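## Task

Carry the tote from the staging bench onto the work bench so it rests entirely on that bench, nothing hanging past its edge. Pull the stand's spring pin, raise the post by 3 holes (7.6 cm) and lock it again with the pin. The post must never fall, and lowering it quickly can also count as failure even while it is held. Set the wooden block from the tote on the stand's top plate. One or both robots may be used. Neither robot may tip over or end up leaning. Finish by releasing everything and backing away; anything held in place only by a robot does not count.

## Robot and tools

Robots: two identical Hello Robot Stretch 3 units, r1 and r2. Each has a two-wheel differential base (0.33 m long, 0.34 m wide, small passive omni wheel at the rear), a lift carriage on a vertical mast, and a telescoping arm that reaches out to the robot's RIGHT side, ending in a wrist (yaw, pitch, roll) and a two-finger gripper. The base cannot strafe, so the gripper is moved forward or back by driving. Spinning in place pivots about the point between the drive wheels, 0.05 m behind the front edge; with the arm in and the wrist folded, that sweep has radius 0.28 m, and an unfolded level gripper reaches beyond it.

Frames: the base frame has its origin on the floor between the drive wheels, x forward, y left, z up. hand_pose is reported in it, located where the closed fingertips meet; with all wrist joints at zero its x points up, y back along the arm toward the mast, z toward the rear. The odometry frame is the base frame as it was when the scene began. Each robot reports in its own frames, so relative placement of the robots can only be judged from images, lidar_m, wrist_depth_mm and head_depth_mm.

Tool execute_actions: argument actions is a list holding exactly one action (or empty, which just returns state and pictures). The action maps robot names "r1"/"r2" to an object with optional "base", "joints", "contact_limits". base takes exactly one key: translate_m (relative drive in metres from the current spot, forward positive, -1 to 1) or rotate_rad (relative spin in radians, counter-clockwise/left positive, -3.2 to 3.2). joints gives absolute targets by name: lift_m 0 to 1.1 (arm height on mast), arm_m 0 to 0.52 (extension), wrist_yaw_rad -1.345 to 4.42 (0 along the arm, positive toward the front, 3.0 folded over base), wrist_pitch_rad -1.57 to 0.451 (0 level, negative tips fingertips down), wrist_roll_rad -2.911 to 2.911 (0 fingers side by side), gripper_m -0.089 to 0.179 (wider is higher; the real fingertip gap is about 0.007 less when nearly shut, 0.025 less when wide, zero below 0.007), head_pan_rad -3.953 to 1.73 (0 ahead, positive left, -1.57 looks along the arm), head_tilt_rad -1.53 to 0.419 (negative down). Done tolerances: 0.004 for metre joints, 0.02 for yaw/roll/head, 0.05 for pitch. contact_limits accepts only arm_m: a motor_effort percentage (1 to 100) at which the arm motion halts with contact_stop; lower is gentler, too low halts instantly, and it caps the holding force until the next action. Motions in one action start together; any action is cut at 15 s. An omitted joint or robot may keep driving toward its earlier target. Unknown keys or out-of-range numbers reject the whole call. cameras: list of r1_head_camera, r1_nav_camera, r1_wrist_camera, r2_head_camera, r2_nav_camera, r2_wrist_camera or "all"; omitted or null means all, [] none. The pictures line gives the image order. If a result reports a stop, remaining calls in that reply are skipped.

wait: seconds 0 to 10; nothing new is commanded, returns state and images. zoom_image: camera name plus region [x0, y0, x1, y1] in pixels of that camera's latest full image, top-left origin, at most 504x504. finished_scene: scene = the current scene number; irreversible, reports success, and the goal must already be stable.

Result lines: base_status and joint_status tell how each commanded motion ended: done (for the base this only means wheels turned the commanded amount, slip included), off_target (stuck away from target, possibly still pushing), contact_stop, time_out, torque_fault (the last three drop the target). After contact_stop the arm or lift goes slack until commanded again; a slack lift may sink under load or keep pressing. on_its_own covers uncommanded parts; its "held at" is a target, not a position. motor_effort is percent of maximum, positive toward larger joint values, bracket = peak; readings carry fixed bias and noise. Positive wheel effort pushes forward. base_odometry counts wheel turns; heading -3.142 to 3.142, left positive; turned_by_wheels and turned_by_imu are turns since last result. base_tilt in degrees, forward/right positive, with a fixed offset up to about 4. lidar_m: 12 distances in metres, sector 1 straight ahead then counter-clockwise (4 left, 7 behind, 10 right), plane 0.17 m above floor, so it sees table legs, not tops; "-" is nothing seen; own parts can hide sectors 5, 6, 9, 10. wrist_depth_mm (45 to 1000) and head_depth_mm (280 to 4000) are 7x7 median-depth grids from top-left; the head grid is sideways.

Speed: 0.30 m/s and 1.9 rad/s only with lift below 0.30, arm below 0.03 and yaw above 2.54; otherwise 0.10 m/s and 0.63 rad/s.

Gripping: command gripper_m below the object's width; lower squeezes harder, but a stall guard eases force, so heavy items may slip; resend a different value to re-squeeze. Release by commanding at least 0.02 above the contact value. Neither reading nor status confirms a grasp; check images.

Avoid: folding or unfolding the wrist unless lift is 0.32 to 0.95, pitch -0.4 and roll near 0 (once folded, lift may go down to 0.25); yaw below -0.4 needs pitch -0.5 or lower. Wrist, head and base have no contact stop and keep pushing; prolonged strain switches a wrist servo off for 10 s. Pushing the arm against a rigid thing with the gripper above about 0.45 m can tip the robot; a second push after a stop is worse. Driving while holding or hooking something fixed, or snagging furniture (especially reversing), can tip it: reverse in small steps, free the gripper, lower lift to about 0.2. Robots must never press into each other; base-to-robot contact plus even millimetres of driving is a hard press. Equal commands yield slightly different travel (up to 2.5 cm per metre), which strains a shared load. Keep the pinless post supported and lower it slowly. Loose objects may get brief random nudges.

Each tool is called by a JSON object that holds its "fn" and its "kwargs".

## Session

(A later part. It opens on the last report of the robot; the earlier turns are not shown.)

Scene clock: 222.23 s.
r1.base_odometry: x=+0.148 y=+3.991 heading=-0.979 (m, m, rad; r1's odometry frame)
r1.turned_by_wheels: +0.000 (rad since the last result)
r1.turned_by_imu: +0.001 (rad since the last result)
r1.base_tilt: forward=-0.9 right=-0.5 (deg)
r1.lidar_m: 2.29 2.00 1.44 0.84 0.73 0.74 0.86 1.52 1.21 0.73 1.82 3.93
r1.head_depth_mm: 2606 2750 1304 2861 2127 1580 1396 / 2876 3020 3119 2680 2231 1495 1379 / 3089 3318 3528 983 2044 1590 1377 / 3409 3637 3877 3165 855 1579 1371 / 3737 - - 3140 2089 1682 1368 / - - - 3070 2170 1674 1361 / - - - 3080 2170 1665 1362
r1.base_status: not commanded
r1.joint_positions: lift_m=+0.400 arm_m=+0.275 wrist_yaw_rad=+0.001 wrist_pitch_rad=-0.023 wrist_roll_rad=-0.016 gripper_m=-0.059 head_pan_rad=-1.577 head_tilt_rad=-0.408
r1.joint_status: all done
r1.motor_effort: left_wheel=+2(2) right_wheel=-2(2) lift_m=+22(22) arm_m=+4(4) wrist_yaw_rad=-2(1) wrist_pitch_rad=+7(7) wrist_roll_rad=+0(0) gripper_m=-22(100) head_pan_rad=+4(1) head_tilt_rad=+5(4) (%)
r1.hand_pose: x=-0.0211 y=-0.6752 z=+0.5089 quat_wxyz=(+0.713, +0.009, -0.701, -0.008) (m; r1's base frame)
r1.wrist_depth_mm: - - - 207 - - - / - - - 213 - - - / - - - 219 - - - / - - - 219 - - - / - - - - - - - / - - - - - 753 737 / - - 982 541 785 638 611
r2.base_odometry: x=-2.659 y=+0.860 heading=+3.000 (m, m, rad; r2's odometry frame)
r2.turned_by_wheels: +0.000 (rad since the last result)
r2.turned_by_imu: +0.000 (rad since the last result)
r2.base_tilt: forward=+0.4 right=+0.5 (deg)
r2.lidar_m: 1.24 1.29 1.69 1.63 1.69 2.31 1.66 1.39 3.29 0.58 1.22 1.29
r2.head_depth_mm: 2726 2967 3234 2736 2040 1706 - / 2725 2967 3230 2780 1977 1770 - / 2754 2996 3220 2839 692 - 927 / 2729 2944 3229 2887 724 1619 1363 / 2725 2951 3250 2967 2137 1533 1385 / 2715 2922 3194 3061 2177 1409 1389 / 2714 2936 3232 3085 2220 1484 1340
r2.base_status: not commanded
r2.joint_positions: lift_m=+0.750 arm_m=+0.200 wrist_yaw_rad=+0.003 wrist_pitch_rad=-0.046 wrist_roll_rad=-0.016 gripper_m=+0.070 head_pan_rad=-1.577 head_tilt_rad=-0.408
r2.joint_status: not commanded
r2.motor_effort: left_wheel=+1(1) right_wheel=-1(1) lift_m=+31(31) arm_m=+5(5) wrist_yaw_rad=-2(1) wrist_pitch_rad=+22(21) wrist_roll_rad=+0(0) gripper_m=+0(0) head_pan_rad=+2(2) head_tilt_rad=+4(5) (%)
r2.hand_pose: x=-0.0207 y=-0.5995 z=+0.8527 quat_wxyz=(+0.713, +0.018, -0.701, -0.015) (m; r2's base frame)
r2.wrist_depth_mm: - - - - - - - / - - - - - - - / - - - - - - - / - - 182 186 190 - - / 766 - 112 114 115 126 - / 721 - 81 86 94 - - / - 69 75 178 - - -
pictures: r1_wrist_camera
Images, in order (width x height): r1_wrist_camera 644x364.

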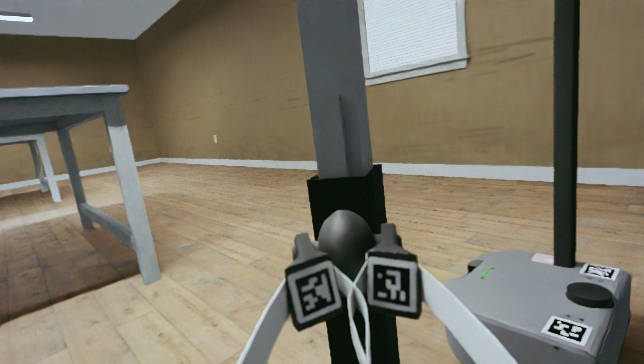

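Missed—short. Reopen, extend.

{"fn": "execute_actions", "kwargs": {"actions": [{"r1":{"joints":{"gripper_m":0.07}}}], "cameras": []}}

{"fn": "execute_actions", "kwargs": {"actions": [{"r1":{"joints":{"arm_m":0.305}}}], "cameras": []}}

{"fn": "execute_actions", "kwargs": {"actions": [{"r1":{"joints":{"gripper_m":-0.06}}}], "cameras": ["r1_wrist_camera"]}}

Scene clock: 224.23 s.
r1.base_odometry: x=+0.148 y=+3.991 heading=-0.979 (m, m, rad; r1's odometry frame)
r1.turned_by_wheels: +0.000 (rad since the last result)
r1.turned_by_imu: +0.000 (rad since the last result)
r1.base_tilt: forward=-0.9 right=-0.4 (deg)
r1.lidar_m: 2.29 2.00 1.43 0.84 0.73 0.74 0.86 1.52 1.22 0.72 1.82 3.89
r1.head_depth_mm: 2614 2747 1299 2883 2132 1588 1388 / 2833 3025 3165 2685 2235 1491 1384 / 3094 3284 3576 985 2026 1595 1376 / 3397 3639 3868 3121 855 1585 1335 / 3754 - - 3135 2079 1679 1372 / - - - 3071 2173 1680 1365 / - - - 3070 2166 1671 1359
r1.base_status: not commanded
r1.joint_positions: lift_m=+0.400 arm_m=+0.275 wrist_yaw_rad=+0.001 wrist_pitch_rad=-0.023 wrist_roll_rad=-0.016 gripper_m=+0.070 head_pan_rad=-1.577 head_tilt_rad=-0.408
r1.joint_status: all done
r1.motor_effort: left_wheel=+2(2) right_wheel=-1(1) lift_m=+22(22) arm_m=+4(4) wrist_yaw_rad=-1(1) wrist_pitch_rad=+7(7) wrist_roll_rad=+0(0) gripper_m=+0(90) head_pan_rad=+2(3) head_tilt_rad=+5(5) (%)
r1.hand_pose: x=-0.0211 y=-0.6752 z=+0.5089 quat_wxyz=(+0.713, +0.009, -0.701, -0.008) (m; r1's base frame)
r1.wrist_depth_mm: - - - 206 - - - / - - - 214 - - - / - - - 219 - - - / - - - 220 - - - / - - - 225 - - - / - - - 227 - - 743 / - - 893 848 795 646 631
r2.base_odometry: x=-2.659 y=+0.860 heading=+3.000 (m, m, rad; r2's odometry frame)
r2.turned_by_wheels: +0.000 (rad since the last result)
r2.turned_by_imu: +0.000 (rad since the last result)
r2.base_tilt: forward=+0.5 right=+0.6 (deg)
r2.lidar_m: 1.24 1.29 1.69 1.63 1.69 2.31 1.66 1.39 3.29 0.58 1.22 1.29
r2.head_depth_mm: 2724 2969 3242 2740 2014 1711 - / 2743 2951 3246 2800 1966 1762 - / 2717 2960 3183 2822 692 - 924 / 2723 2977 3211 2882 723 1624 1341 / 2732 2963 3202 2968 2155 1540 1386 / 2693 2905 3196 3022 2192 1409 1398 / 2710 2929 3197 3077 2220 1493 1339
r2.base_status: not commanded
r2.joint_positions: lift_m=+0.750 arm_m=+0.200 wrist_yaw_rad=+0.003 wrist_pitch_rad=-0.046 wrist_roll_rad=-0.016 gripper_m=+0.070 head_pan_rad=-1.577 head_tilt_rad=-0.408
r2.joint_status: not commanded
r2.motor_effort: left_wheel=+1(1) right_wheel=-1(1) lift_m=+32(31) arm_m=+5(5) wrist_yaw_rad=-2(2) wrist_pitch_rad=+22(22) wrist_roll_rad=+0(0) gripper_m=-1(1) head_pan_rad=+2(2) head_tilt_rad=+4(5) (%)
r2.hand_pose: x=-0.0207 y=-0.5995 z=+0.8527 quat_wxyz=(+0.713, +0.018, -0.701, -0.015) (m; r2's base frame)
r2.wrist_depth_mm: - - - - - - - / - - - - - - - / - - - - - - - / - - 183 186 191 - - / 801 - 113 114 115 126 - / 734 - 81 86 94 - - / - 69 75 178 - - -
pictures: none
No camera images: the call's "cameras" was empty. Leave "cameras" out to get every camera's image.

Scene clock: 225.43 s.
r1.base_odometry: x=+0.148 y=+3.991 heading=-0.979 (m, m, rad; r1's odometry frame)
r1.turned_by_wheels: +0.000 (rad since the last result)
r1.turned_by_imu: +0.000 (rad since the last result)
r1.base_tilt: forward=-0.9 right=-0.3 (deg)
r1.lidar_m: 2.30 2.00 1.44 0.84 0.74 0.74 0.86 1.52 1.22 0.72 1.82 3.91
r1.head_depth_mm: 2617 2759 1301 2875 2137 1588 1386 / 2834 2991 3122 2672 2238 1497 1387 / 3055 3303 3529 985 2033 1601 1380 / 3374 3624 3914 3132 854 1587 1344 / 3754 - - 3133 2084 1688 1367 / - - - 3081 2160 1676 1362 / - - - 3073 2163 1673 1362
r1.base_status: not commanded
r1.joint_positions: lift_m=+0.400 arm_m=+0.305 wrist_yaw_rad=+0.001 wrist_pitch_rad=-0.023 wrist_roll_rad=-0.016 gripper_m=+0.070 head_pan_rad=-1.577 head_tilt_rad=-0.408
r1.joint_status: all done
r1.motor_effort: left_wheel=+2(2) right_wheel=-2(2) lift_m=+22(22) arm_m=+5(7) wrist_yaw_rad=-2(1) wrist_pitch_rad=+7(7) wrist_roll_rad=+0(0) gripper_m=+0(0) head_pan_rad=+3(3) head_tilt_rad=+5(5) (%)
r1.hand_pose: x=-0.0211 y=-0.7052 z=+0.5089 quat_wxyz=(+0.713, +0.009, -0.701, -0.008) (m; r1's base frame)
r1.wrist_depth_mm: - - - 178 - - - / - - - 182 - - - / - - - 188 - - - / - - - 190 - - - / - - - 193 - - - / - - - 193 - - 725 / - - 888 209 733 643 608
r2.base_odometry: x=-2.659 y=+0.860 heading=+3.000 (m, m, rad; r2's odometry frame)
r2.turned_by_wheels: +0.000 (rad since the last result)
r2.turned_by_imu: +0.000 (rad since the last result)
r2.base_tilt: forward=+0.6 right=+0.5 (deg)
r2.lidar_m: 1.24 1.29 1.69 1.63 1.69 2.32 1.65 1.38 3.26 0.58 1.22 1.29
r2.head_depth_mm: 2746 2966 3224 2731 2020 1715 - / 2728 2940 3227 2810 1973 1764 - / 2732 2941 3276 2851 692 - 927 / 2728 2966 3200 2898 723 1572 1362 / 2711 2960 3183 2996 2155 1006 1383 / 2721 2930 3201 3037 2172 1411 1388 / 2713 2951 3214 3081 2186 1485 1335
r2.base_status: not commanded
r2.joint_positions: lift_m=+0.750 arm_m=+0.200 wrist_yaw_rad=+0.003 wrist_pitch_rad=-0.046 wrist_roll_rad=-0.016 gripper_m=+0.070 head_pan_rad=-1.577 head_tilt_rad=-0.408
r2.joint_status: not commanded
r2.motor_effort: left_wheel=+1(1) right_wheel=-1(1) lift_m=+31(31) arm_m=+5(5) wrist_yaw_rad=-2(2) wrist_pitch_rad=+22(21) wrist_roll_rad=+0(1) gripper_m=-1(0) head_pan_rad=+2(2) head_tilt_rad=+5(4) (%)
r2.hand_pose: x=-0.0207 y=-0.5995 z=+0.8527 quat_wxyz=(+0.713, +0.018, -0.701, -0.015) (m; r2's base frame)
r2.wrist_depth_mm: - - - - - - - / - - - - - - - / - - - - - - - / - - 183 185 191 - - / 761 - 112 114 115 126 - / 727 - 81 86 94 - - / - 69 75 178 - - -
pictures: none
No camera images: the call's "cameras" was empty. Leave "cameras" out to get every camera's image.

Scene clock: 227.23 s.
r1.base_odometry: x=+0.148 y=+3.991 heading=-0.979 (m, m, rad; r1's odometry frame)
r1.turned_by_wheels: +0.000 (rad since the last result)
r1.turned_by_imu: +0.001 (rad since the last result)
r1.base_tilt: forward=-1.0 right=-0.4 (deg)
r1.lidar_m: 2.29 2.00 1.43 0.84 0.73 0.73 0.86 1.52 1.21 0.73 1.82 3.92
r1.head_depth_mm: 2620 2749 1303 2866 2136 1583 1386 / 2832 2996 3117 2710 2212 1499 1385 / 3097 3280 3511 994 2035 1591 1378 / 3414 3606 3908 3144 858 1585 1374 / 3748 - - 3100 2083 1686 1370 / - - - 3088 2180 1678 1361 / - - - 3086 2157 1669 1355
r1.base_status: not commanded
r1.joint_positions: lift_m=+0.400 arm_m=+0.304 wrist_yaw_rad=-0.002 wrist_pitch_rad=-0.015 wrist_roll_rad=+0.015 gripper_m=-0.058 head_pan_rad=-1.577 head_tilt_rad=-0.408
r1.joint_status: all done
r1.motor_effort: left_wheel=+3(3) right_wheel=-6(6) lift_m=+23(22) arm_m=+10(11) wrist_yaw_rad=+2(6) wrist_pitch_rad=+5(7) wrist_roll_rad=-11(12) gripper_m=-32(100) head_pan_rad=+5(2) head_tilt_rad=+4(5) (%)
r1.hand_pose: x=-0.0219 y=-0.7049 z=+0.5110 quat_wxyz=(+0.702, +0.005, -0.712, -0.006) (m; r1's base frame)
r1.wrist_depth_mm: - - - 179 - - - / - - - 186 - - - / - - - 187 - - - / - - - 194 - - - / - - - 191 - - - / - - - 171 - 771 686 / - - 985 209 808 638 576
r2.base_odometry: x=-2.659 y=+0.860 heading=+3.000 (m, m, rad; r2's odometry frame)
r2.turned_by_wheels: +0.000 (rad since the last result)
r2.turned_by_imu: +0.000 (rad since the last result)
r2.base_tilt: forward=+0.5 right=+0.6 (deg)
r2.lidar_m: 1.24 1.29 1.69 1.63 1.68 2.31 1.65 1.38 3.30 0.58 1.22 1.29
r2.head_depth_mm: 2734 2974 3223 2734 2014 1719 - / 2712 2937 3207 2793 1978 1747 - / 2758 2933 3247 2850 692 - 928 / 2741 2939 3197 2910 725 1611 1339 / 2724 2992 3191 2945 2150 1022 1385 / 2725 2943 3224 3057 2185 1416 1395 / 2719 2918 3171 3085 2203 1486 1338
r2.base_status: not commanded
r2.joint_positions: lift_m=+0.750 arm_m=+0.200 wrist_yaw_rad=+0.003 wrist_pitch_rad=-0.046 wrist_roll_rad=-0.016 gripper_m=+0.070 head_pan_rad=-1.577 head_tilt_rad=-0.408
r2.joint_status: not commanded
r2.motor_effort: left_wheel=+1(1) right_wheel=+0(1) lift_m=+31(31) arm_m=+5(5) wrist_yaw_rad=-2(2) wrist_pitch_rad=+21(21) wrist_roll_rad=+0(0) gripper_m=-1(0) head_pan_rad=+3(2) head_tilt_rad=+4(4) (%)
r2.hand_pose: x=-0.0207 y=-0.5995 z=+0.8527 quat_wxyz=(+0.713, +0.018, -0.701, -0.015) (m; r2's base frame)
r2.wrist_depth_mm: - - - - - - - / - - - - - - - / - - - - - - - / - - 182 187 190 - - / 775 - 113 114 115 125 - / - - 81 86 95 - - / - 69 75 178 - - -
pictures: r1_wrist_camera
Images, in order (width x height): r1_wrist_camera 644x364.

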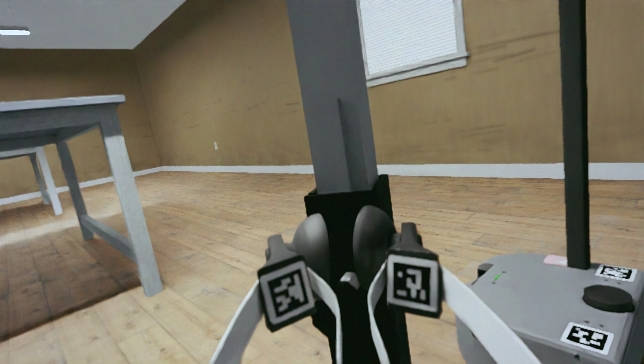

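{"fn": "execute_actions", "kwargs": {"actions": [{"r1":{"joints":{"arm_m":0.278}},"r2":{"joints":{"lift_m":0.765}}}], "cameras": ["r1_wrist_camera","r2_head_camera"]}}

Scene clock: 228.73 s.
r1.base_odometry: x=+0.148 y=+3.991 heading=-0.979 (m, m, rad; r1's odometry frame)
r1.turned_by_wheels: +0.000 (rad since the last result)
r1.turned_by_imu: +0.000 (rad since the last result)
r1.base_tilt: forward=-1.0 right=-0.4 (deg)
r1.lidar_m: 2.29 2.00 1.43 0.84 0.74 0.74 0.86 1.52 1.21 0.73 1.81 3.93
r1.head_depth_mm: 2622 2771 1301 2869 2128 1584 1386 / 2838 2991 3079 2688 2222 1501 1379 / 3084 3256 3516 972 2054 1594 1377 / 3393 3613 3906 3144 855 1586 1375 / 3712 - - 3116 2100 1683 1366 / - - - 3079 2165 1686 1367 / - - - 3056 2145 1667 1357
r1.base_status: not commanded
r1.joint_positions: lift_m=+0.400 arm_m=+0.278 wrist_yaw_rad=+0.003 wrist_pitch_rad=-0.018 wrist_roll_rad=-0.010 gripper_m=-0.055 head_pan_rad=-1.577 head_tilt_rad=-0.408
r1.joint_status: all done
r1.motor_effort: left_wheel=+1(12) right_wheel=-1(22) lift_m=+22(23) arm_m=-4(9) wrist_yaw_rad=-3(28) wrist_pitch_rad=+6(6) wrist_roll_rad=-2(11) gripper_m=-22(32) head_pan_rad=+3(4) head_tilt_rad=+5(5) (%)
r1.hand_pose: x=-0.0208 y=-0.6791 z=+0.5102 quat_wxyz=(+0.711, +0.008, -0.703, -0.006) (m; r1's base frame)
r1.wrist_depth_mm: - - - 203 - - - / - - - 211 - - - / - - - 215 - - - / - - - 217 - - - / - - - - - - - / - - - - - 768 736 / - - - 845 796 632 599
r2.base_odometry: x=-2.659 y=+0.860 heading=+3.000 (m, m, rad; r2's odometry frame)
r2.turned_by_wheels: +0.000 (rad since the last result)
r2.turned_by_imu: +0.000 (rad since the last result)
r2.base_tilt: forward=+0.6 right=+0.6 (deg)
r2.lidar_m: 1.24 1.29 1.69 1.63 1.69 2.31 1.66 1.38 3.29 0.58 1.22 1.28
r2.head_depth_mm: 2723 2973 3230 2737 2014 - - / 2747 2976 3246 2766 1973 - - / 2717 2971 3245 2829 700 - 928 / 2742 2931 3212 2922 723 1619 1365 / 2710 2925 3216 2967 2142 1545 1381 / 2734 2943 3219 3048 2185 1415 1391 / 2704 2937 3172 3119 2205 1486 1338
r2.base_status: not commanded
r2.joint_positions: lift_m=+0.765 arm_m=+0.200 wrist_yaw_rad=+0.003 wrist_pitch_rad=-0.095 wrist_roll_rad=-0.016 gripper_m=+0.070 head_pan_rad=-1.577 head_tilt_rad=-0.408
r2.joint_status: all done
r2.on_its_own: wrist_pitch_rad is at rest, and its effort (+45) is outside its rest range (-20 to +32)
r2.motor_effort: left_wheel=+1(1) right_wheel=-1(1) lift_m=+35(36) arm_m=+3(5) wrist_yaw_rad=-2(2) wrist_pitch_rad=+45(46) wrist_roll_rad=+1(0) gripper_m=-1(1) head_pan_rad=+4(3) head_tilt_rad=+4(5) (%)
r2.hand_pose: x=-0.0207 y=-0.5976 z=+0.8550 quat_wxyz=(+0.712, +0.035, -0.700, -0.033) (m; r2's base frame)
r2.wrist_depth_mm: - - - - - - - / - - - - - - - / - - - - - - - / - - 181 183 187 - - / 745 - 119 121 122 125 - / 617 445 90 90 99 - - / - 77 75 181 - - -
pictures: r1_wrist_camera, r2_head_camera (sideways: a quarter turn clockwise sets it upright)
Images, in order (width x height): r1_wrist_camera 644x364, r2_head_camera 896x504.

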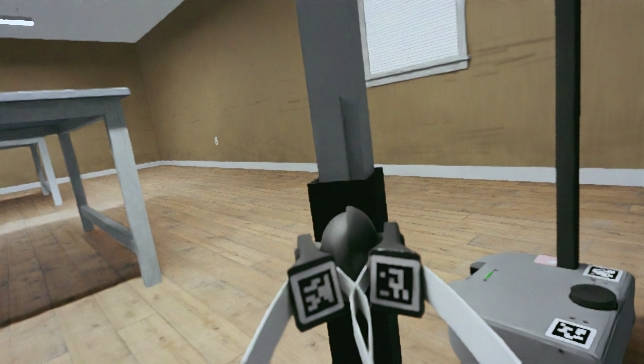

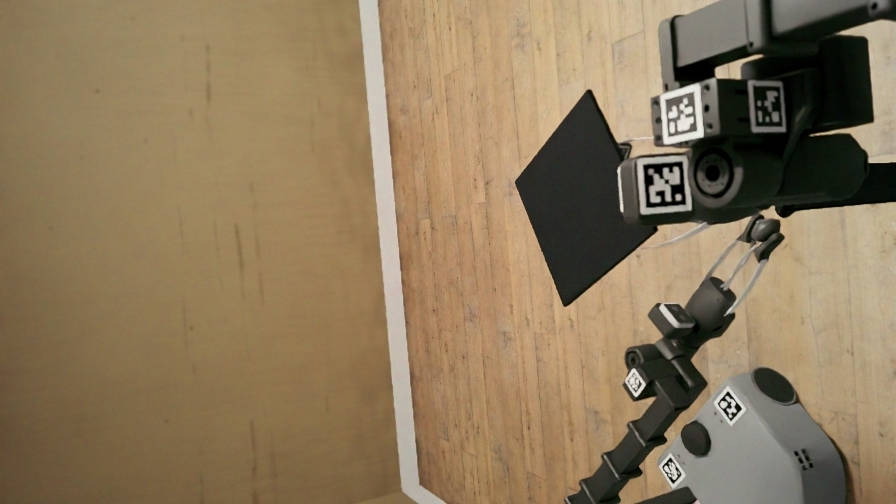

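{"fn": "execute_actions", "kwargs": {"actions": [{"r1":{"joints":{"gripper_m":0.07}},"r2":{"joints":{"lift_m":0.752}}}], "cameras": []}}

{"fn": "execute_actions", "kwargs": {"actions": [{"r1":{"joints":{"arm_m":0.325}}}], "cameras": []}}

{"fn": "execute_actions", "kwargs": {"actions": [{"r1":{"joints":{"gripper_m":-0.03}}}], "cameras": ["r1_wrist_camera","r2_head_camera"]}}

{"fn": "execute_actions", "kwargs": {"actions": [{"r1":{"joints":{"arm_m":0.298}},"r2":{"joints":{"lift_m":0.768}}}], "cameras": ["r1_wrist_camera","r2_head_camera"]}}

Scene clock: 230.67 s.
r1.base_odometry: x=+0.148 y=+3.991 heading=-0.979 (m, m, rad; r1's odometry frame)
r1.turned_by_wheels: +0.000 (rad since the last result)
r1.turned_by_imu: +0.000 (rad since the last result)
r1.base_tilt: forward=-0.8 right=-0.4 (deg)
r1.lidar_m: 2.29 2.00 1.43 0.84 0.74 0.74 0.86 1.52 1.22 0.72 1.82 3.93
r1.head_depth_mm: 2660 2761 1294 2877 2135 1589 1391 / 2825 3005 3139 1125 2210 1491 1389 / 3090 3285 3502 983 2035 1595 1385 / 3371 3658 3900 3150 855 1584 1339 / 3737 - - 3134 2097 1689 1371 / - - - 3103 2172 1670 1356 / - - - 3036 2171 1672 1361
r1.base_status: not commanded
r1.joint_positions: lift_m=+0.400 arm_m=+0.278 wrist_yaw_rad=+0.003 wrist_pitch_rad=-0.018 wrist_roll_rad=-0.010 gripper_m=+0.070 head_pan_rad=-1.577 head_tilt_rad=-0.408
r1.joint_status: all done
r1.motor_effort: left_wheel=+1(2) right_wheel=-1(1) lift_m=+22(22) arm_m=-4(4) wrist_yaw_rad=-3(2) wrist_pitch_rad=+5(5) wrist_roll_rad=-2(2) gripper_m=+0(91) head_pan_rad=+3(4) head_tilt_rad=+4(4) (%)
r1.hand_pose: x=-0.0208 y=-0.6791 z=+0.5102 quat_wxyz=(+0.711, +0.008, -0.703, -0.006) (m; r1's base frame)
r1.wrist_depth_mm: - - - 203 - - - / - - - 210 - - - / - - - 215 - - - / - - - 219 - - - / - - - 221 - - - / - - - 222 - - 724 / - - 921 856 774 659 632
r2.base_odometry: x=-2.659 y=+0.860 heading=+3.000 (m, m, rad; r2's odometry frame)
r2.turned_by_wheels: +0.000 (rad since the last result)
r2.turned_by_imu: +0.000 (rad since the last result)
r2.base_tilt: forward=+0.5 right=+0.5 (deg)
r2.lidar_m: 1.24 1.29 1.69 1.63 1.69 2.31 1.66 1.38 3.29 0.58 1.22 1.29
r2.head_depth_mm: 2735 2968 3230 2710 2019 1710 - / 2758 2960 3274 2785 1959 - - / 2753 2990 3197 2854 702 - 930 / 2725 2962 3188 2923 723 1611 1347 / 2758 2946 3215 3019 2150 1534 1375 / 2729 2936 3245 3052 2194 1416 1389 / 2724 2920 3180 3099 2219 1488 1335
r2.base_status: not commanded
r2.joint_positions: lift_m=+0.752 arm_m=+0.200 wrist_yaw_rad=+0.003 wrist_pitch_rad=-0.054 wrist_roll_rad=-0.016 gripper_m=+0.070 head_pan_rad=-1.577 head_tilt_rad=-0.408
r2.joint_status: all done
r2.motor_effort: left_wheel=+1(1) right_wheel=+0(1) lift_m=+26(27) arm_m=+2(3) wrist_yaw_rad=-2(2) wrist_pitch_rad=+26(45) wrist_roll_rad=+0(0) gripper_m=-1(1) head_pan_rad=+3(3) head_tilt_rad=+5(3) (%)
r2.hand_pose: x=-0.0207 y=-0.5994 z=+0.8528 quat_wxyz=(+0.713, +0.021, -0.701, -0.018) (m; r2's base frame)
r2.wrist_depth_mm: - - - - - - - / - - - - - - - / - - - - - - - / - - 183 185 189 - - / 783 - 114 115 116 127 - / - - 82 86 94 - - / - 71 73 179 - - -
pictures: none
No camera images: the call's "cameras" was empty. Leave "cameras" out to get every camera's image.

Scene clock: 232.10 s.
r1.base_odometry: x=+0.148 y=+3.991 heading=-0.979 (m, m, rad; r1's odometry frame)
r1.turned_by_wheels: +0.000 (rad since the last result)
r1.turned_by_imu: +0.000 (rad since the last result)
r1.base_tilt: forward=-0.9 right=-0.3 (deg)
r1.lidar_m: 2.29 2.00 1.44 0.84 0.73 0.73 0.86 1.52 1.21 0.72 1.82 3.94
r1.head_depth_mm: 2620 2778 1299 2887 2131 1592 1385 / 2827 3009 3136 1119 2214 1497 1385 / 3076 3274 3509 985 2040 1602 1412 / 3357 3617 3907 3145 857 1587 1405 / 3743 - - 3107 2088 1681 1372 / - - - 3086 2182 1677 1362 / - - - 3037 2156 1672 1355
r1.base_status: not commanded
r1.joint_positions: lift_m=+0.400 arm_m=+0.325 wrist_yaw_rad=+0.002 wrist_pitch_rad=-0.019 wrist_roll_rad=-0.010 gripper_m=+0.070 head_pan_rad=-1.577 head_tilt_rad=-0.408
r1.joint_status: all done
r1.motor_effort: left_wheel=+1(1) right_wheel=-1(1) lift_m=+22(22) arm_m=+5(1) wrist_yaw_rad=-2(2) wrist_pitch_rad=+6(6) wrist_roll_rad=-2(2) gripper_m=+0(0) head_pan_rad=+4(4) head_tilt_rad=+5(5) (%)
r1.hand_pose: x=-0.0209 y=-0.7254 z=+0.5101 quat_wxyz=(+0.711, +0.008, -0.703, -0.006) (m; r1's base frame)
r1.wrist_depth_mm: - - - 159 - - - / - - - 162 - - - / - - - 165 - - - / - - - 172 - - - / - - - 171 203 - - / - - - 175 194 - 718 / - - 933 145 753 632 577
r2.base_odometry: x=-2.659 y=+0.860 heading=+3.000 (m, m, rad; r2's odometry frame)
r2.turned_by_wheels: +0.000 (rad since the last result)
r2.turned_by_imu: +0.000 (rad since the last result)
r2.base_tilt: forward=+0.5 right=+0.6 (deg)
r2.lidar_m: 1.24 1.29 1.69 1.63 1.69 2.31 1.66 1.38 3.29 0.58 1.22 1.29
r2.head_depth_mm: 2737 2951 3204 2734 2038 1714 - / 2719 2958 3239 2797 1972 - - / 2721 2951 3232 2849 702 - 927 / 2730 2947 3215 2899 721 1567 1337 / 2707 2958 3209 2960 2157 1017 1379 / 2716 2925 3169 2994 2187 1414 1389 / 2677 2959 3195 3102 2204 1486 1343
r2.base_status: not commanded
r2.joint_positions: lift_m=+0.752 arm_m=+0.200 wrist_yaw_rad=+0.003 wrist_pitch_rad=-0.054 wrist_roll_rad=-0.016 gripper_m=+0.070 head_pan_rad=-1.577 head_tilt_rad=-0.408
r2.joint_status: not commanded
r2.motor_effort: left_wheel=+1(1) right_wheel=-1(1) lift_m=+26(26) arm_m=+2(2) wrist_yaw_rad=-2(2) wrist_pitch_rad=+25(26) wrist_roll_rad=+0(0) gripper_m=-1(0) head_pan_rad=+3(3) head_tilt_rad=+5(4) (%)
r2.hand_pose: x=-0.0207 y=-0.5994 z=+0.8528 quat_wxyz=(+0.713, +0.021, -0.701, -0.018) (m; r2's base frame)
r2.wrist_depth_mm: - - - - - - - / - - - - - - - / - - - - - - - / - - 182 186 190 - - / 772 - 114 115 116 127 - / - - 82 86 95 - - / - 71 73 179 - - -
pictures: none
No camera images: the call's "cameras" was empty. Leave "cameras" out to get every camera's image.

Scene clock: 233.60 s.
r1.base_odometry: x=+0.148 y=+3.991 heading=-0.979 (m, m, rad; r1's odometry frame)
r1.turned_by_wheels: +0.000 (rad since the last result)
r1.turned_by_imu: +0.000 (rad since the last result)
r1.base_tilt: forward=-0.9 right=-0.4 (deg)
r1.lidar_m: 2.30 2.00 1.44 0.84 0.73 0.74 0.86 1.52 1.22 0.72 1.82 3.91
r1.head_depth_mm: 2620 2771 1300 2907 2146 1584 1386 / 2844 3020 3092 2693 2225 1493 1384 / 3085 3270 3511 982 2034 1593 1414 / 3379 3622 3860 3139 856 1587 1411 / 3762 - - 3124 2079 1685 1365 / - - - 3040 2186 1683 1367 / - - - 3079 2160 1671 1354
r1.base_status: not commanded
r1.joint_positions: lift_m=+0.400 arm_m=+0.325 wrist_yaw_rad=-0.002 wrist_pitch_rad=-0.020 wrist_roll_rad=-0.011 gripper_m=-0.029 head_pan_rad=-1.577 head_tilt_rad=-0.408
r1.joint_status: all done
r1.motor_effort: left_wheel=+0(1) right_wheel=+1(2) lift_m=+22(22) arm_m=+5(6) wrist_yaw_rad=+2(3) wrist_pitch_rad=+6(6) wrist_roll_rad=-1(2) gripper_m=-24(100) head_pan_rad=+3(3) head_tilt_rad=+4(4) (%)
r1.hand_pose: x=-0.0221 y=-0.7252 z=+0.5098 quat_wxyz=(+0.711, +0.006, -0.703, -0.008) (m; r1's base frame)
r1.wrist_depth_mm: - - - 160 - - - / - - - 163 - - - / - - - 165 - - - / - - - 172 - - - / - - - 169 - - - / - - - 173 - 783 718 / - - 939 144 796 641 580
r2.base_odometry: x=-2.659 y=+0.860 heading=+3.000 (m, m, rad; r2's odometry frame)
r2.turned_by_wheels: +0.000 (rad since the last result)
r2.turned_by_imu: +0.000 (rad since the last result)
r2.base_tilt: forward=+0.5 right=+0.5 (deg)
r2.lidar_m: 1.24 1.29 1.70 1.63 1.68 2.32 1.66 1.38 3.27 0.58 1.22 1.29
r2.head_depth_mm: 2736 2973 3231 2743 2022 1708 - / 2753 2955 3238 2781 1965 - - / 2699 2939 3252 2836 701 - 925 / 2729 2984 3158 2889 722 1572 1344 / 2739 2959 3233 2974 2134 1018 1377 / 2710 2955 3176 3024 2186 1413 1394 / 2701 2953 3139 3120 2199 1480 1342
r2.base_status: not commanded
r2.joint_positions: lift_m=+0.752 arm_m=+0.200 wrist_yaw_rad=+0.003 wrist_pitch_rad=-0.054 wrist_roll_rad=-0.016 gripper_m=+0.070 head_pan_rad=-1.577 head_tilt_rad=-0.408
r2.joint_status: not commanded
r2.motor_effort: left_wheel=+1(1) right_wheel=+0(1) lift_m=+26(25) arm_m=+2(2) wrist_yaw_rad=-2(2) wrist_pitch_rad=+26(25) wrist_roll_rad=+0(0) gripper_m=-1(1) head_pan_rad=+2(3) head_tilt_rad=+5(5) (%)
r2.hand_pose: x=-0.0207 y=-0.5994 z=+0.8528 quat_wxyz=(+0.713, +0.021, -0.701, -0.018) (m; r2's base frame)
r2.wrist_depth_mm: - - - - - - - / - - - - - - - / - - - - - - - / - - 182 186 190 - - / 785 - 114 115 116 127 - / - - 83 86 94 - - / - 70 73 179 - - -
pictures: r1_wrist_camera, r2_head_camera (sideways: a quarter turn clockwise sets it upright)
Images, in order (width x height): r1_wrist_camera 644x364, r2_head_camera 896x504.

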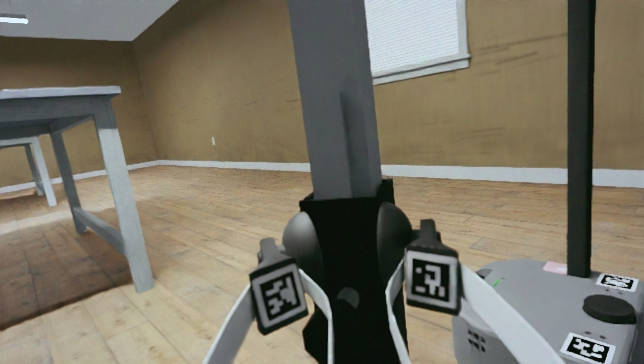

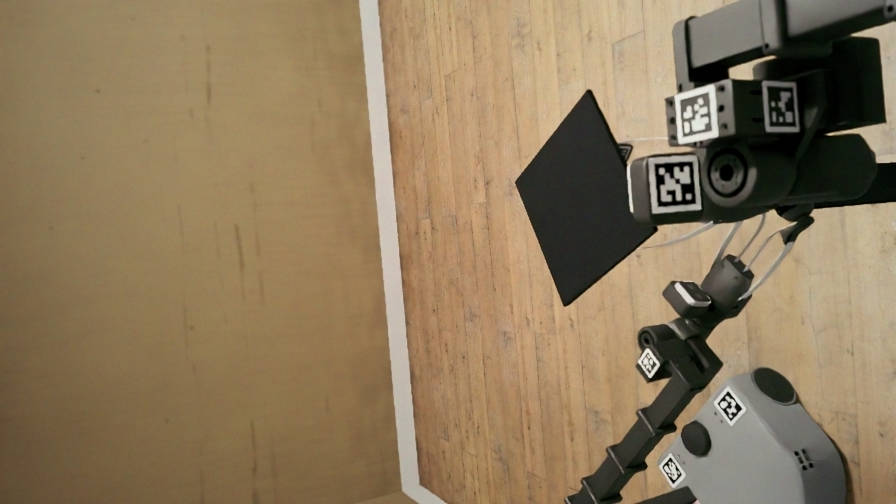

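Scene clock: 235.43 s.
r1.base_odometry: x=+0.148 y=+3.991 heading=-0.979 (m, m, rad; r1's odometry frame)
r1.turned_by_wheels: +0.000 (rad since the last result)
r1.turned_by_imu: +0.001 (rad since the last result)
r1.base_tilt: forward=-0.8 right=-0.5 (deg)
r1.lidar_m: 2.29 2.00 1.44 0.84 0.73 0.74 0.86 1.52 1.22 0.72 1.82 3.94
r1.head_depth_mm: 2613 2781 1303 2872 2149 1588 1385 / 2820 2985 3071 2693 2225 1502 1379 / 3098 3296 3513 965 2121 1592 1380 / 3392 3608 3915 3116 857 1589 1413 / 3739 - - 3090 2086 1676 1372 / - - - 3065 2184 1675 1371 / - - - 3053 2157 1670 1361
r1.base_status: not commanded
r1.joint_positions: lift_m=+0.400 arm_m=+0.298 wrist_yaw_rad=-0.004 wrist_pitch_rad=-0.017 wrist_roll_rad=-0.011 gripper_m=-0.029 head_pan_rad=-1.577 head_tilt_rad=-0.407
r1.joint_status: all done
r1.motor_effort: left_wheel=+1(6) right_wheel=-1(14) lift_m=+23(22) arm_m=-4(11) wrist_yaw_rad=+4(31) wrist_pitch_rad=+5(6) wrist_roll_rad=-2(2) gripper_m=-12(24) head_pan_rad=+3(4) head_tilt_rad=+4(4) (%)
r1.hand_pose: x=-0.0223 y=-0.6991 z=+0.5106 quat_wxyz=(+0.711, +0.005, -0.703, -0.007) (m; r1's base frame)
r1.wrist_depth_mm: - - - 184 - - - / - - - 190 - - - / - - - 193 - - - / - - - 195 - - - / - - - - - - - / - - - - - 775 725 / - - - 213 796 623 604
r2.base_odometry: x=-2.659 y=+0.860 heading=+3.000 (m, m, rad; r2's odometry frame)
r2.turned_by_wheels: +0.000 (rad since the last result)
r2.turned_by_imu: +0.000 (rad since the last result)
r2.base_tilt: forward=+0.6 right=+0.5 (deg)
r2.lidar_m: 1.24 1.29 1.69 1.63 1.69 2.31 1.66 1.38 3.27 0.58 1.22 1.29
r2.head_depth_mm: 2737 2969 3232 2745 2036 - - / 2754 2961 3212 2787 1978 - - / 2737 2934 3210 2841 709 - 923 / 2737 2947 3200 2908 719 1617 1371 / 2696 2979 3220 3009 2148 1017 1381 / 2733 2950 3166 3048 2192 1407 1392 / 2695 2952 3199 3082 2202 1467 1339
r2.base_status: not commanded
r2.joint_positions: lift_m=+0.768 arm_m=+0.200 wrist_yaw_rad=+0.003 wrist_pitch_rad=-0.100 wrist_roll_rad=-0.016 gripper_m=+0.070 head_pan_rad=-1.577 head_tilt_rad=-0.408
r2.joint_status: all done
r2.on_its_own: wrist_pitch_rad is at rest, and its effort (+47) is outside its rest range (-20 to +32)
r2.motor_effort: left_wheel=+1(1) right_wheel=+0(1) lift_m=+35(34) arm_m=+2(2) wrist_yaw_rad=-2(2) wrist_pitch_rad=+47(48) wrist_roll_rad=+0(0) gripper_m=+0(1) head_pan_rad=+2(2) head_tilt_rad=+4(4) (%)
r2.hand_pose: x=-0.0207 y=-0.5974 z=+0.8568 quat_wxyz=(+0.712, +0.037, -0.700, -0.034) (m; r2's base frame)
r2.wrist_depth_mm: - - - - - - - / - - - - - - - / - - - - - - - / - - 181 183 187 - - / 732 - 121 122 123 125 - / 606 - 90 91 98 - - / - 78 75 182 - - -
pictures: r1_wrist_camera, r2_head_camera (sideways: a quarter turn clockwise sets it upright)
Images, in order (width x height): r1_wrist_camera 644x364, r2_head_camera 896x504.

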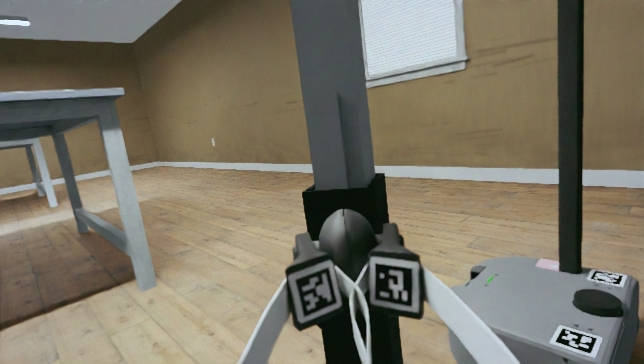

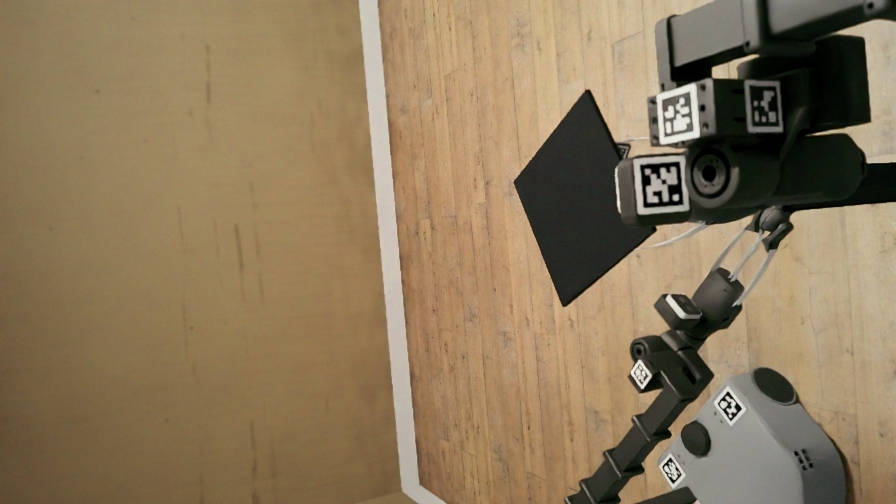

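The knob is lower; drop r1 by about 3.5 cm.

{"fn": "execute_actions", "kwargs": {"actions": [{"r1":{"joints":{"gripper_m":0.07,"lift_m":0.365,"arm_m":0.285}},"r2":{"joints":{"lift_m":0.752}}}], "cameras": ["r1_wrist_camera"]}}

Scene clock: 237.00 s.
r1.base_odometry: x=+0.148 y=+3.991 heading=-0.980 (m, m, rad; r1's odometry frame)
r1.turned_by_wheels: -0.001 (rad since the last result)
r1.turned_by_imu: -0.001 (rad since the last result)
r1.base_tilt: forward=-0.9 right=-0.4 (deg)
r1.lidar_m: 2.30 2.00 1.44 0.84 0.73 0.74 0.86 1.51 1.21 0.72 1.82 3.93
r1.head_depth_mm: 2621 2765 1306 2859 2135 1593 1393 / 2820 3002 3115 2718 2221 1491 1378 / 3084 3253 3507 984 2037 1584 1386 / 3384 3595 3898 3137 850 1588 1340 / 3749 - - 3113 2084 1686 1367 / - - - 3113 2164 1675 1366 / - - - 3067 2151 1673 1361
r1.base_status: not commanded
r1.joint_positions: lift_m=+0.366 arm_m=+0.285 wrist_yaw_rad=-0.056 wrist_pitch_rad=+0.078 wrist_roll_rad=-0.011 gripper_m=+0.070 head_pan_rad=-1.577 head_tilt_rad=-0.407
r1.joint_status: lift_m contact_stop (moved -0.034 of -0.035); the others done
r1.on_its_own: lift_m is slack since a contact_stop, until your next command for it; right_wheel is at rest, and its effort (+26) is outside its rest range (-18 to +18); wrist_yaw_rad is at rest, and its effort (+62) is outside its rest range (-12 to +12); wrist_pitch_rad is at rest, and its effort (-22) is outside its rest range (-20 to +32)
r1.motor_effort: left_wheel=-11(11) right_wheel=+26(26) lift_m=+26(27) arm_m=-3(8) wrist_yaw_rad=+62(61) wrist_pitch_rad=-22(23) wrist_roll_rad=-2(1) gripper_m=+13(100) head_pan_rad=+2(2) head_tilt_rad=+4(4) (%)
r1.hand_pose: x=-0.0359 y=-0.6872 z=+0.5008 quat_wxyz=(+0.711, -0.047, -0.701, +0.007) (m; r1's base frame)
r1.wrist_depth_mm: - - - 227 - - - / - - - 214 - - - / - - - 213 - - - / - - - 209 - - - / - - - 206 - - - / - - - 206 - - - / - - - 213 942 655 730
r2.base_odometry: x=-2.659 y=+0.860 heading=+3.000 (m, m, rad; r2's odometry frame)
r2.turned_by_wheels: +0.000 (rad since the last result)
r2.turned_by_imu: +0.000 (rad since the last result)
r2.base_tilt: forward=+0.6 right=+0.7 (deg)
r2.lidar_m: 1.24 1.29 1.69 1.63 1.69 2.32 1.66 1.38 3.29 0.58 1.22 1.29
r2.head_depth_mm: 2726 2960 3225 2749 2029 1719 - / 2756 2981 3235 2768 1952 - - / 2751 2930 3233 2853 703 - 925 / 2741 2928 3231 2925 722 1622 1335 / 2725 2931 3213 2977 2151 1045 1388 / 2710 2954 3193 3035 2173 1411 1387 / 2717 2949 3194 3120 2230 1466 1334
r2.base_status: not commanded
r2.joint_positions: lift_m=+0.752 arm_m=+0.200 wrist_yaw_rad=+0.003 wrist_pitch_rad=-0.054 wrist_roll_rad=-0.016 gripper_m=+0.070 head_pan_rad=-1.577 head_tilt_rad=-0.408
r2.joint_status: all done
r2.motor_effort: left_wheel=+1(1) right_wheel=-1(1) lift_m=+26(29) arm_m=+2(2) wrist_yaw_rad=-2(2) wrist_pitch_rad=+26(47) wrist_roll_rad=+0(0) gripper_m=-1(1) head_pan_rad=+3(3) head_tilt_rad=+5(3) (%)
r2.hand_pose: x=-0.0207 y=-0.5994 z=+0.8528 quat_wxyz=(+0.713, +0.021, -0.701, -0.018) (m; r2's base frame)
r2.wrist_depth_mm: - - - - - - - / - - - - - - - / - - - - - - - / - - 181 186 190 - - / 775 - 113 115 116 127 - / 661 - 82 86 95 - - / - 71 73 178 - - -
pictures: r1_wrist_camera
Images, in order (width x height): r1_wrist_camera 644x364.

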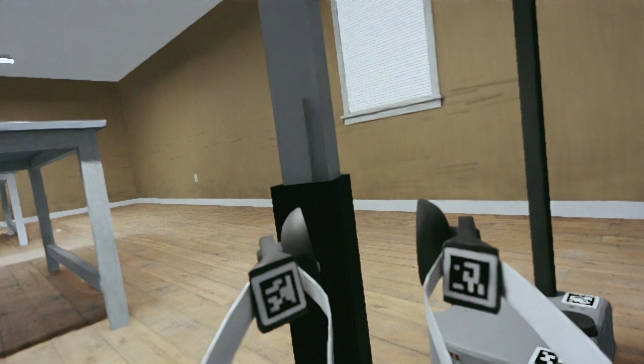

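{"fn": "execute_actions", "kwargs": {"actions": [{"r1":{"joints":{"arm_m":0.22,"lift_m":0.375}}}], "cameras": []}}

{"fn": "execute_actions", "kwargs": {"actions": [{"r1":{"joints":{"lift_m":0.36,"wrist_yaw_rad":0,"wrist_pitch_rad":0}}}], "cameras": ["r1_wrist_camera"]}}

Scene clock: 238.80 s.
r1.base_odometry: x=+0.148 y=+3.991 heading=-0.979 (m, m, rad; r1's odometry frame)
r1.turned_by_wheels: +0.001 (rad since the last result)
r1.turned_by_imu: +0.002 (rad since the last result)
r1.base_tilt: forward=-1.0 right=-0.5 (deg)
r1.lidar_m: 2.29 2.00 1.44 0.84 0.73 0.74 0.86 1.52 1.22 0.72 1.82 3.92
r1.head_depth_mm: 2637 2773 1304 2879 2146 1595 1387 / 2845 2975 3113 1121 2220 1492 1381 / 3108 3256 3540 985 2037 1603 1382 / 3358 3655 3860 3156 856 1584 1278 / 3737 - - 3110 2099 1675 1365 / - - - 3085 2201 1678 1363 / - - - 3079 2162 1671 1352
r1.base_status: not commanded
r1.joint_positions: lift_m=+0.375 arm_m=+0.220 wrist_yaw_rad=-0.075 wrist_pitch_rad=-0.018 wrist_roll_rad=-0.011 gripper_m=+0.070 head_pan_rad=-1.577 head_tilt_rad=-0.407
r1.joint_status: all done
r1.on_its_own: wrist_yaw_rad is held at -0.073, not at your +0.000, by its stall guard, which is not easing now
r1.motor_effort: left_wheel=+1(9) right_wheel=-1(21) lift_m=+30(31) arm_m=-5(3) wrist_yaw_rad=+3(43) wrist_pitch_rad=+6(22) wrist_roll_rad=-1(1) gripper_m=+0(12) head_pan_rad=+3(4) head_tilt_rad=+4(4) (%)
r1.hand_pose: x=-0.0407 y=-0.6203 z=+0.4848 quat_wxyz=(+0.711, -0.020, -0.703, -0.034) (m; r1's base frame)
r1.wrist_depth_mm: - - - - - - - / - - - - - - - / - - - 283 - - - / - - - 270 - - - / - - - 279 - 922 - / - - - 287 - - 925 / - - 894 298 798 665 761
r2.base_odometry: x=-2.659 y=+0.860 heading=+3.000 (m, m, rad; r2's odometry frame)
r2.turned_by_wheels: +0.000 (rad since the last result)
r2.turned_by_imu: +0.000 (rad since the last result)
r2.base_tilt: forward=+0.4 right=+0.7 (deg)
r2.lidar_m: 1.24 1.29 1.69 1.63 1.69 2.31 1.65 1.38 3.29 0.58 1.22 1.29
r2.head_depth_mm: 2729 2975 3234 2737 2011 1719 - / 2741 2944 3225 2809 1970 - - / 2765 2961 3220 2878 702 - 927 / 2706 2949 3238 2908 723 1634 1366 / 2722 2955 3171 2961 2158 1577 1354 / 2707 2942 3221 3011 2194 1407 1394 / 2725 2936 3234 3073 2201 1475 1339
r2.base_status: not commanded
r2.joint_positions: lift_m=+0.752 arm_m=+0.200 wrist_yaw_rad=+0.003 wrist_pitch_rad=-0.054 wrist_roll_rad=-0.016 gripper_m=+0.070 head_pan_rad=-1.577 head_tilt_rad=-0.408
r2.joint_status: not commanded
r2.motor_effort: left_wheel=+1(1) right_wheel=-1(1) lift_m=+25(26) arm_m=+2(2) wrist_yaw_rad=-2(2) wrist_pitch_rad=+25(26) wrist_roll_rad=+0(0) gripper_m=-1(1) head_pan_rad=+4(3) head_tilt_rad=+4(4) (%)
r2.hand_pose: x=-0.0207 y=-0.5994 z=+0.8528 quat_wxyz=(+0.713, +0.021, -0.701, -0.018) (m; r2's base frame)
r2.wrist_depth_mm: - - - - - - - / - - - - - - - / - - - - - - - / - - 182 185 190 - - / 787 - 113 115 116 127 - / 642 - 82 86 95 - - / - 71 73 178 - - -
pictures: none
No camera images: the call's "cameras" was empty. Leave "cameras" out to get every camera's image.

Scene clock: 239.63 s.
r1.base_odometry: x=+0.148 y=+3.991 heading=-0.979 (m, m, rad; r1's odometry frame)
r1.turned_by_wheels: +0.000 (rad since the last result)
r1.turned_by_imu: +0.000 (rad since the last result)
r1.base_tilt: forward=-0.8 right=-0.5 (deg)
r1.lidar_m: 2.29 2.00 1.44 0.84 0.73 0.74 0.86 1.52 1.22 0.72 1.82 3.91
r1.head_depth_mm: 2622 2775 1297 2847 2139 1592 1388 / 2826 3004 3118 1118 2210 1493 1381 / 3076 3251 3537 982 2028 1599 1378 / 3385 3673 3883 3158 855 1581 1265 / 3763 - - 3140 2096 1677 1366 / - - - 3103 2178 1682 1361 / - - - 3070 2174 1662 1355
r1.base_status: not commanded
r1.joint_positions: lift_m=+0.360 arm_m=+0.220 wrist_yaw_rad=-0.003 wrist_pitch_rad=-0.019 wrist_roll_rad=-0.011 gripper_m=+0.070 head_pan_rad=-1.577 head_tilt_rad=-0.407
r1.joint_status: all done
r1.motor_effort: left_wheel=+1(1) right_wheel=-1(1) lift_m=+22(25) arm_m=-5(4) wrist_yaw_rad=+3(5) wrist_pitch_rad=+6(5) wrist_roll_rad=-1(1) gripper_m=-1(0) head_pan_rad=+2(3) head_tilt_rad=+4(4) (%)
r1.hand_pose: x=-0.0222 y=-0.6211 z=+0.4700 quat_wxyz=(+0.711, +0.006, -0.703, -0.008) (m; r1's base frame)
r1.wrist_depth_mm: - - - 276 - - - / - - - 267 - - - / - - - 269 - - - / - - - 270 - - - / - - - 282 - 926 - / - - - 998 975 - 718 / - 977 861 808 779 695 728
r2.base_odometry: x=-2.659 y=+0.860 heading=+3.000 (m, m, rad; r2's odometry frame)
r2.turned_by_wheels: +0.000 (rad since the last result)
r2.turned_by_imu: +0.000 (rad since the last result)
r2.base_tilt: forward=+0.5 right=+0.6 (deg)
r2.lidar_m: 1.24 1.29 1.69 1.63 1.69 2.31 1.66 1.38 3.28 0.58 1.22 1.29
r2.head_depth_mm: 2753 2979 3201 2759 2036 1710 - / 2718 2982 3229 2789 1972 - - / 2718 2964 3190 2848 703 - 924 / 2729 2931 3210 2930 722 1628 1365 / 2701 2945 3211 2992 2152 1543 1388 / 2733 2961 3181 3040 2164 1413 1387 / 2687 2912 3177 3094 2208 1467 1338
r2.base_status: not commanded
r2.joint_positions: lift_m=+0.752 arm_m=+0.200 wrist_yaw_rad=+0.003 wrist_pitch_rad=-0.054 wrist_roll_rad=-0.016 gripper_m=+0.070 head_pan_rad=-1.577 head_tilt_rad=-0.408
r2.joint_status: not commanded
r2.motor_effort: left_wheel=+1(1) right_wheel=-1(1) lift_m=+26(26) arm_m=+2(2) wrist_yaw_rad=-2(2) wrist_pitch_rad=+26(26) wrist_roll_rad=+0(0) gripper_m=+0(1) head_pan_rad=+3(2) head_tilt_rad=+4(3) (%)
r2.hand_pose: x=-0.0207 y=-0.5994 z=+0.8528 quat_wxyz=(+0.713, +0.021, -0.701, -0.018) (m; r2's base frame)
r2.wrist_depth_mm: - - - - - - - / - - - - - - - / - - - - - - - / - - 182 185 189 - - / 815 - 113 115 116 127 - / 686 - 82 86 94 - - / - 71 73 177 - - -
pictures: r1_wrist_camera
Images, in order (width x height): r1_wrist_camera 644x364.

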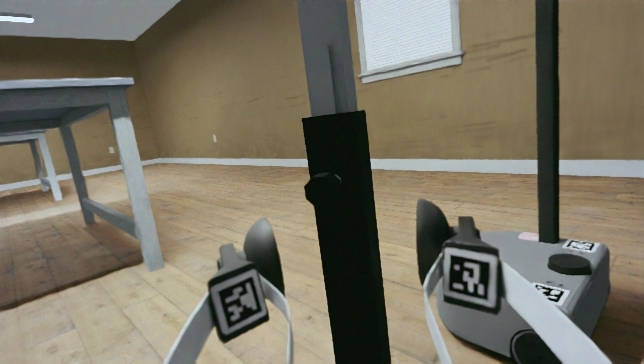

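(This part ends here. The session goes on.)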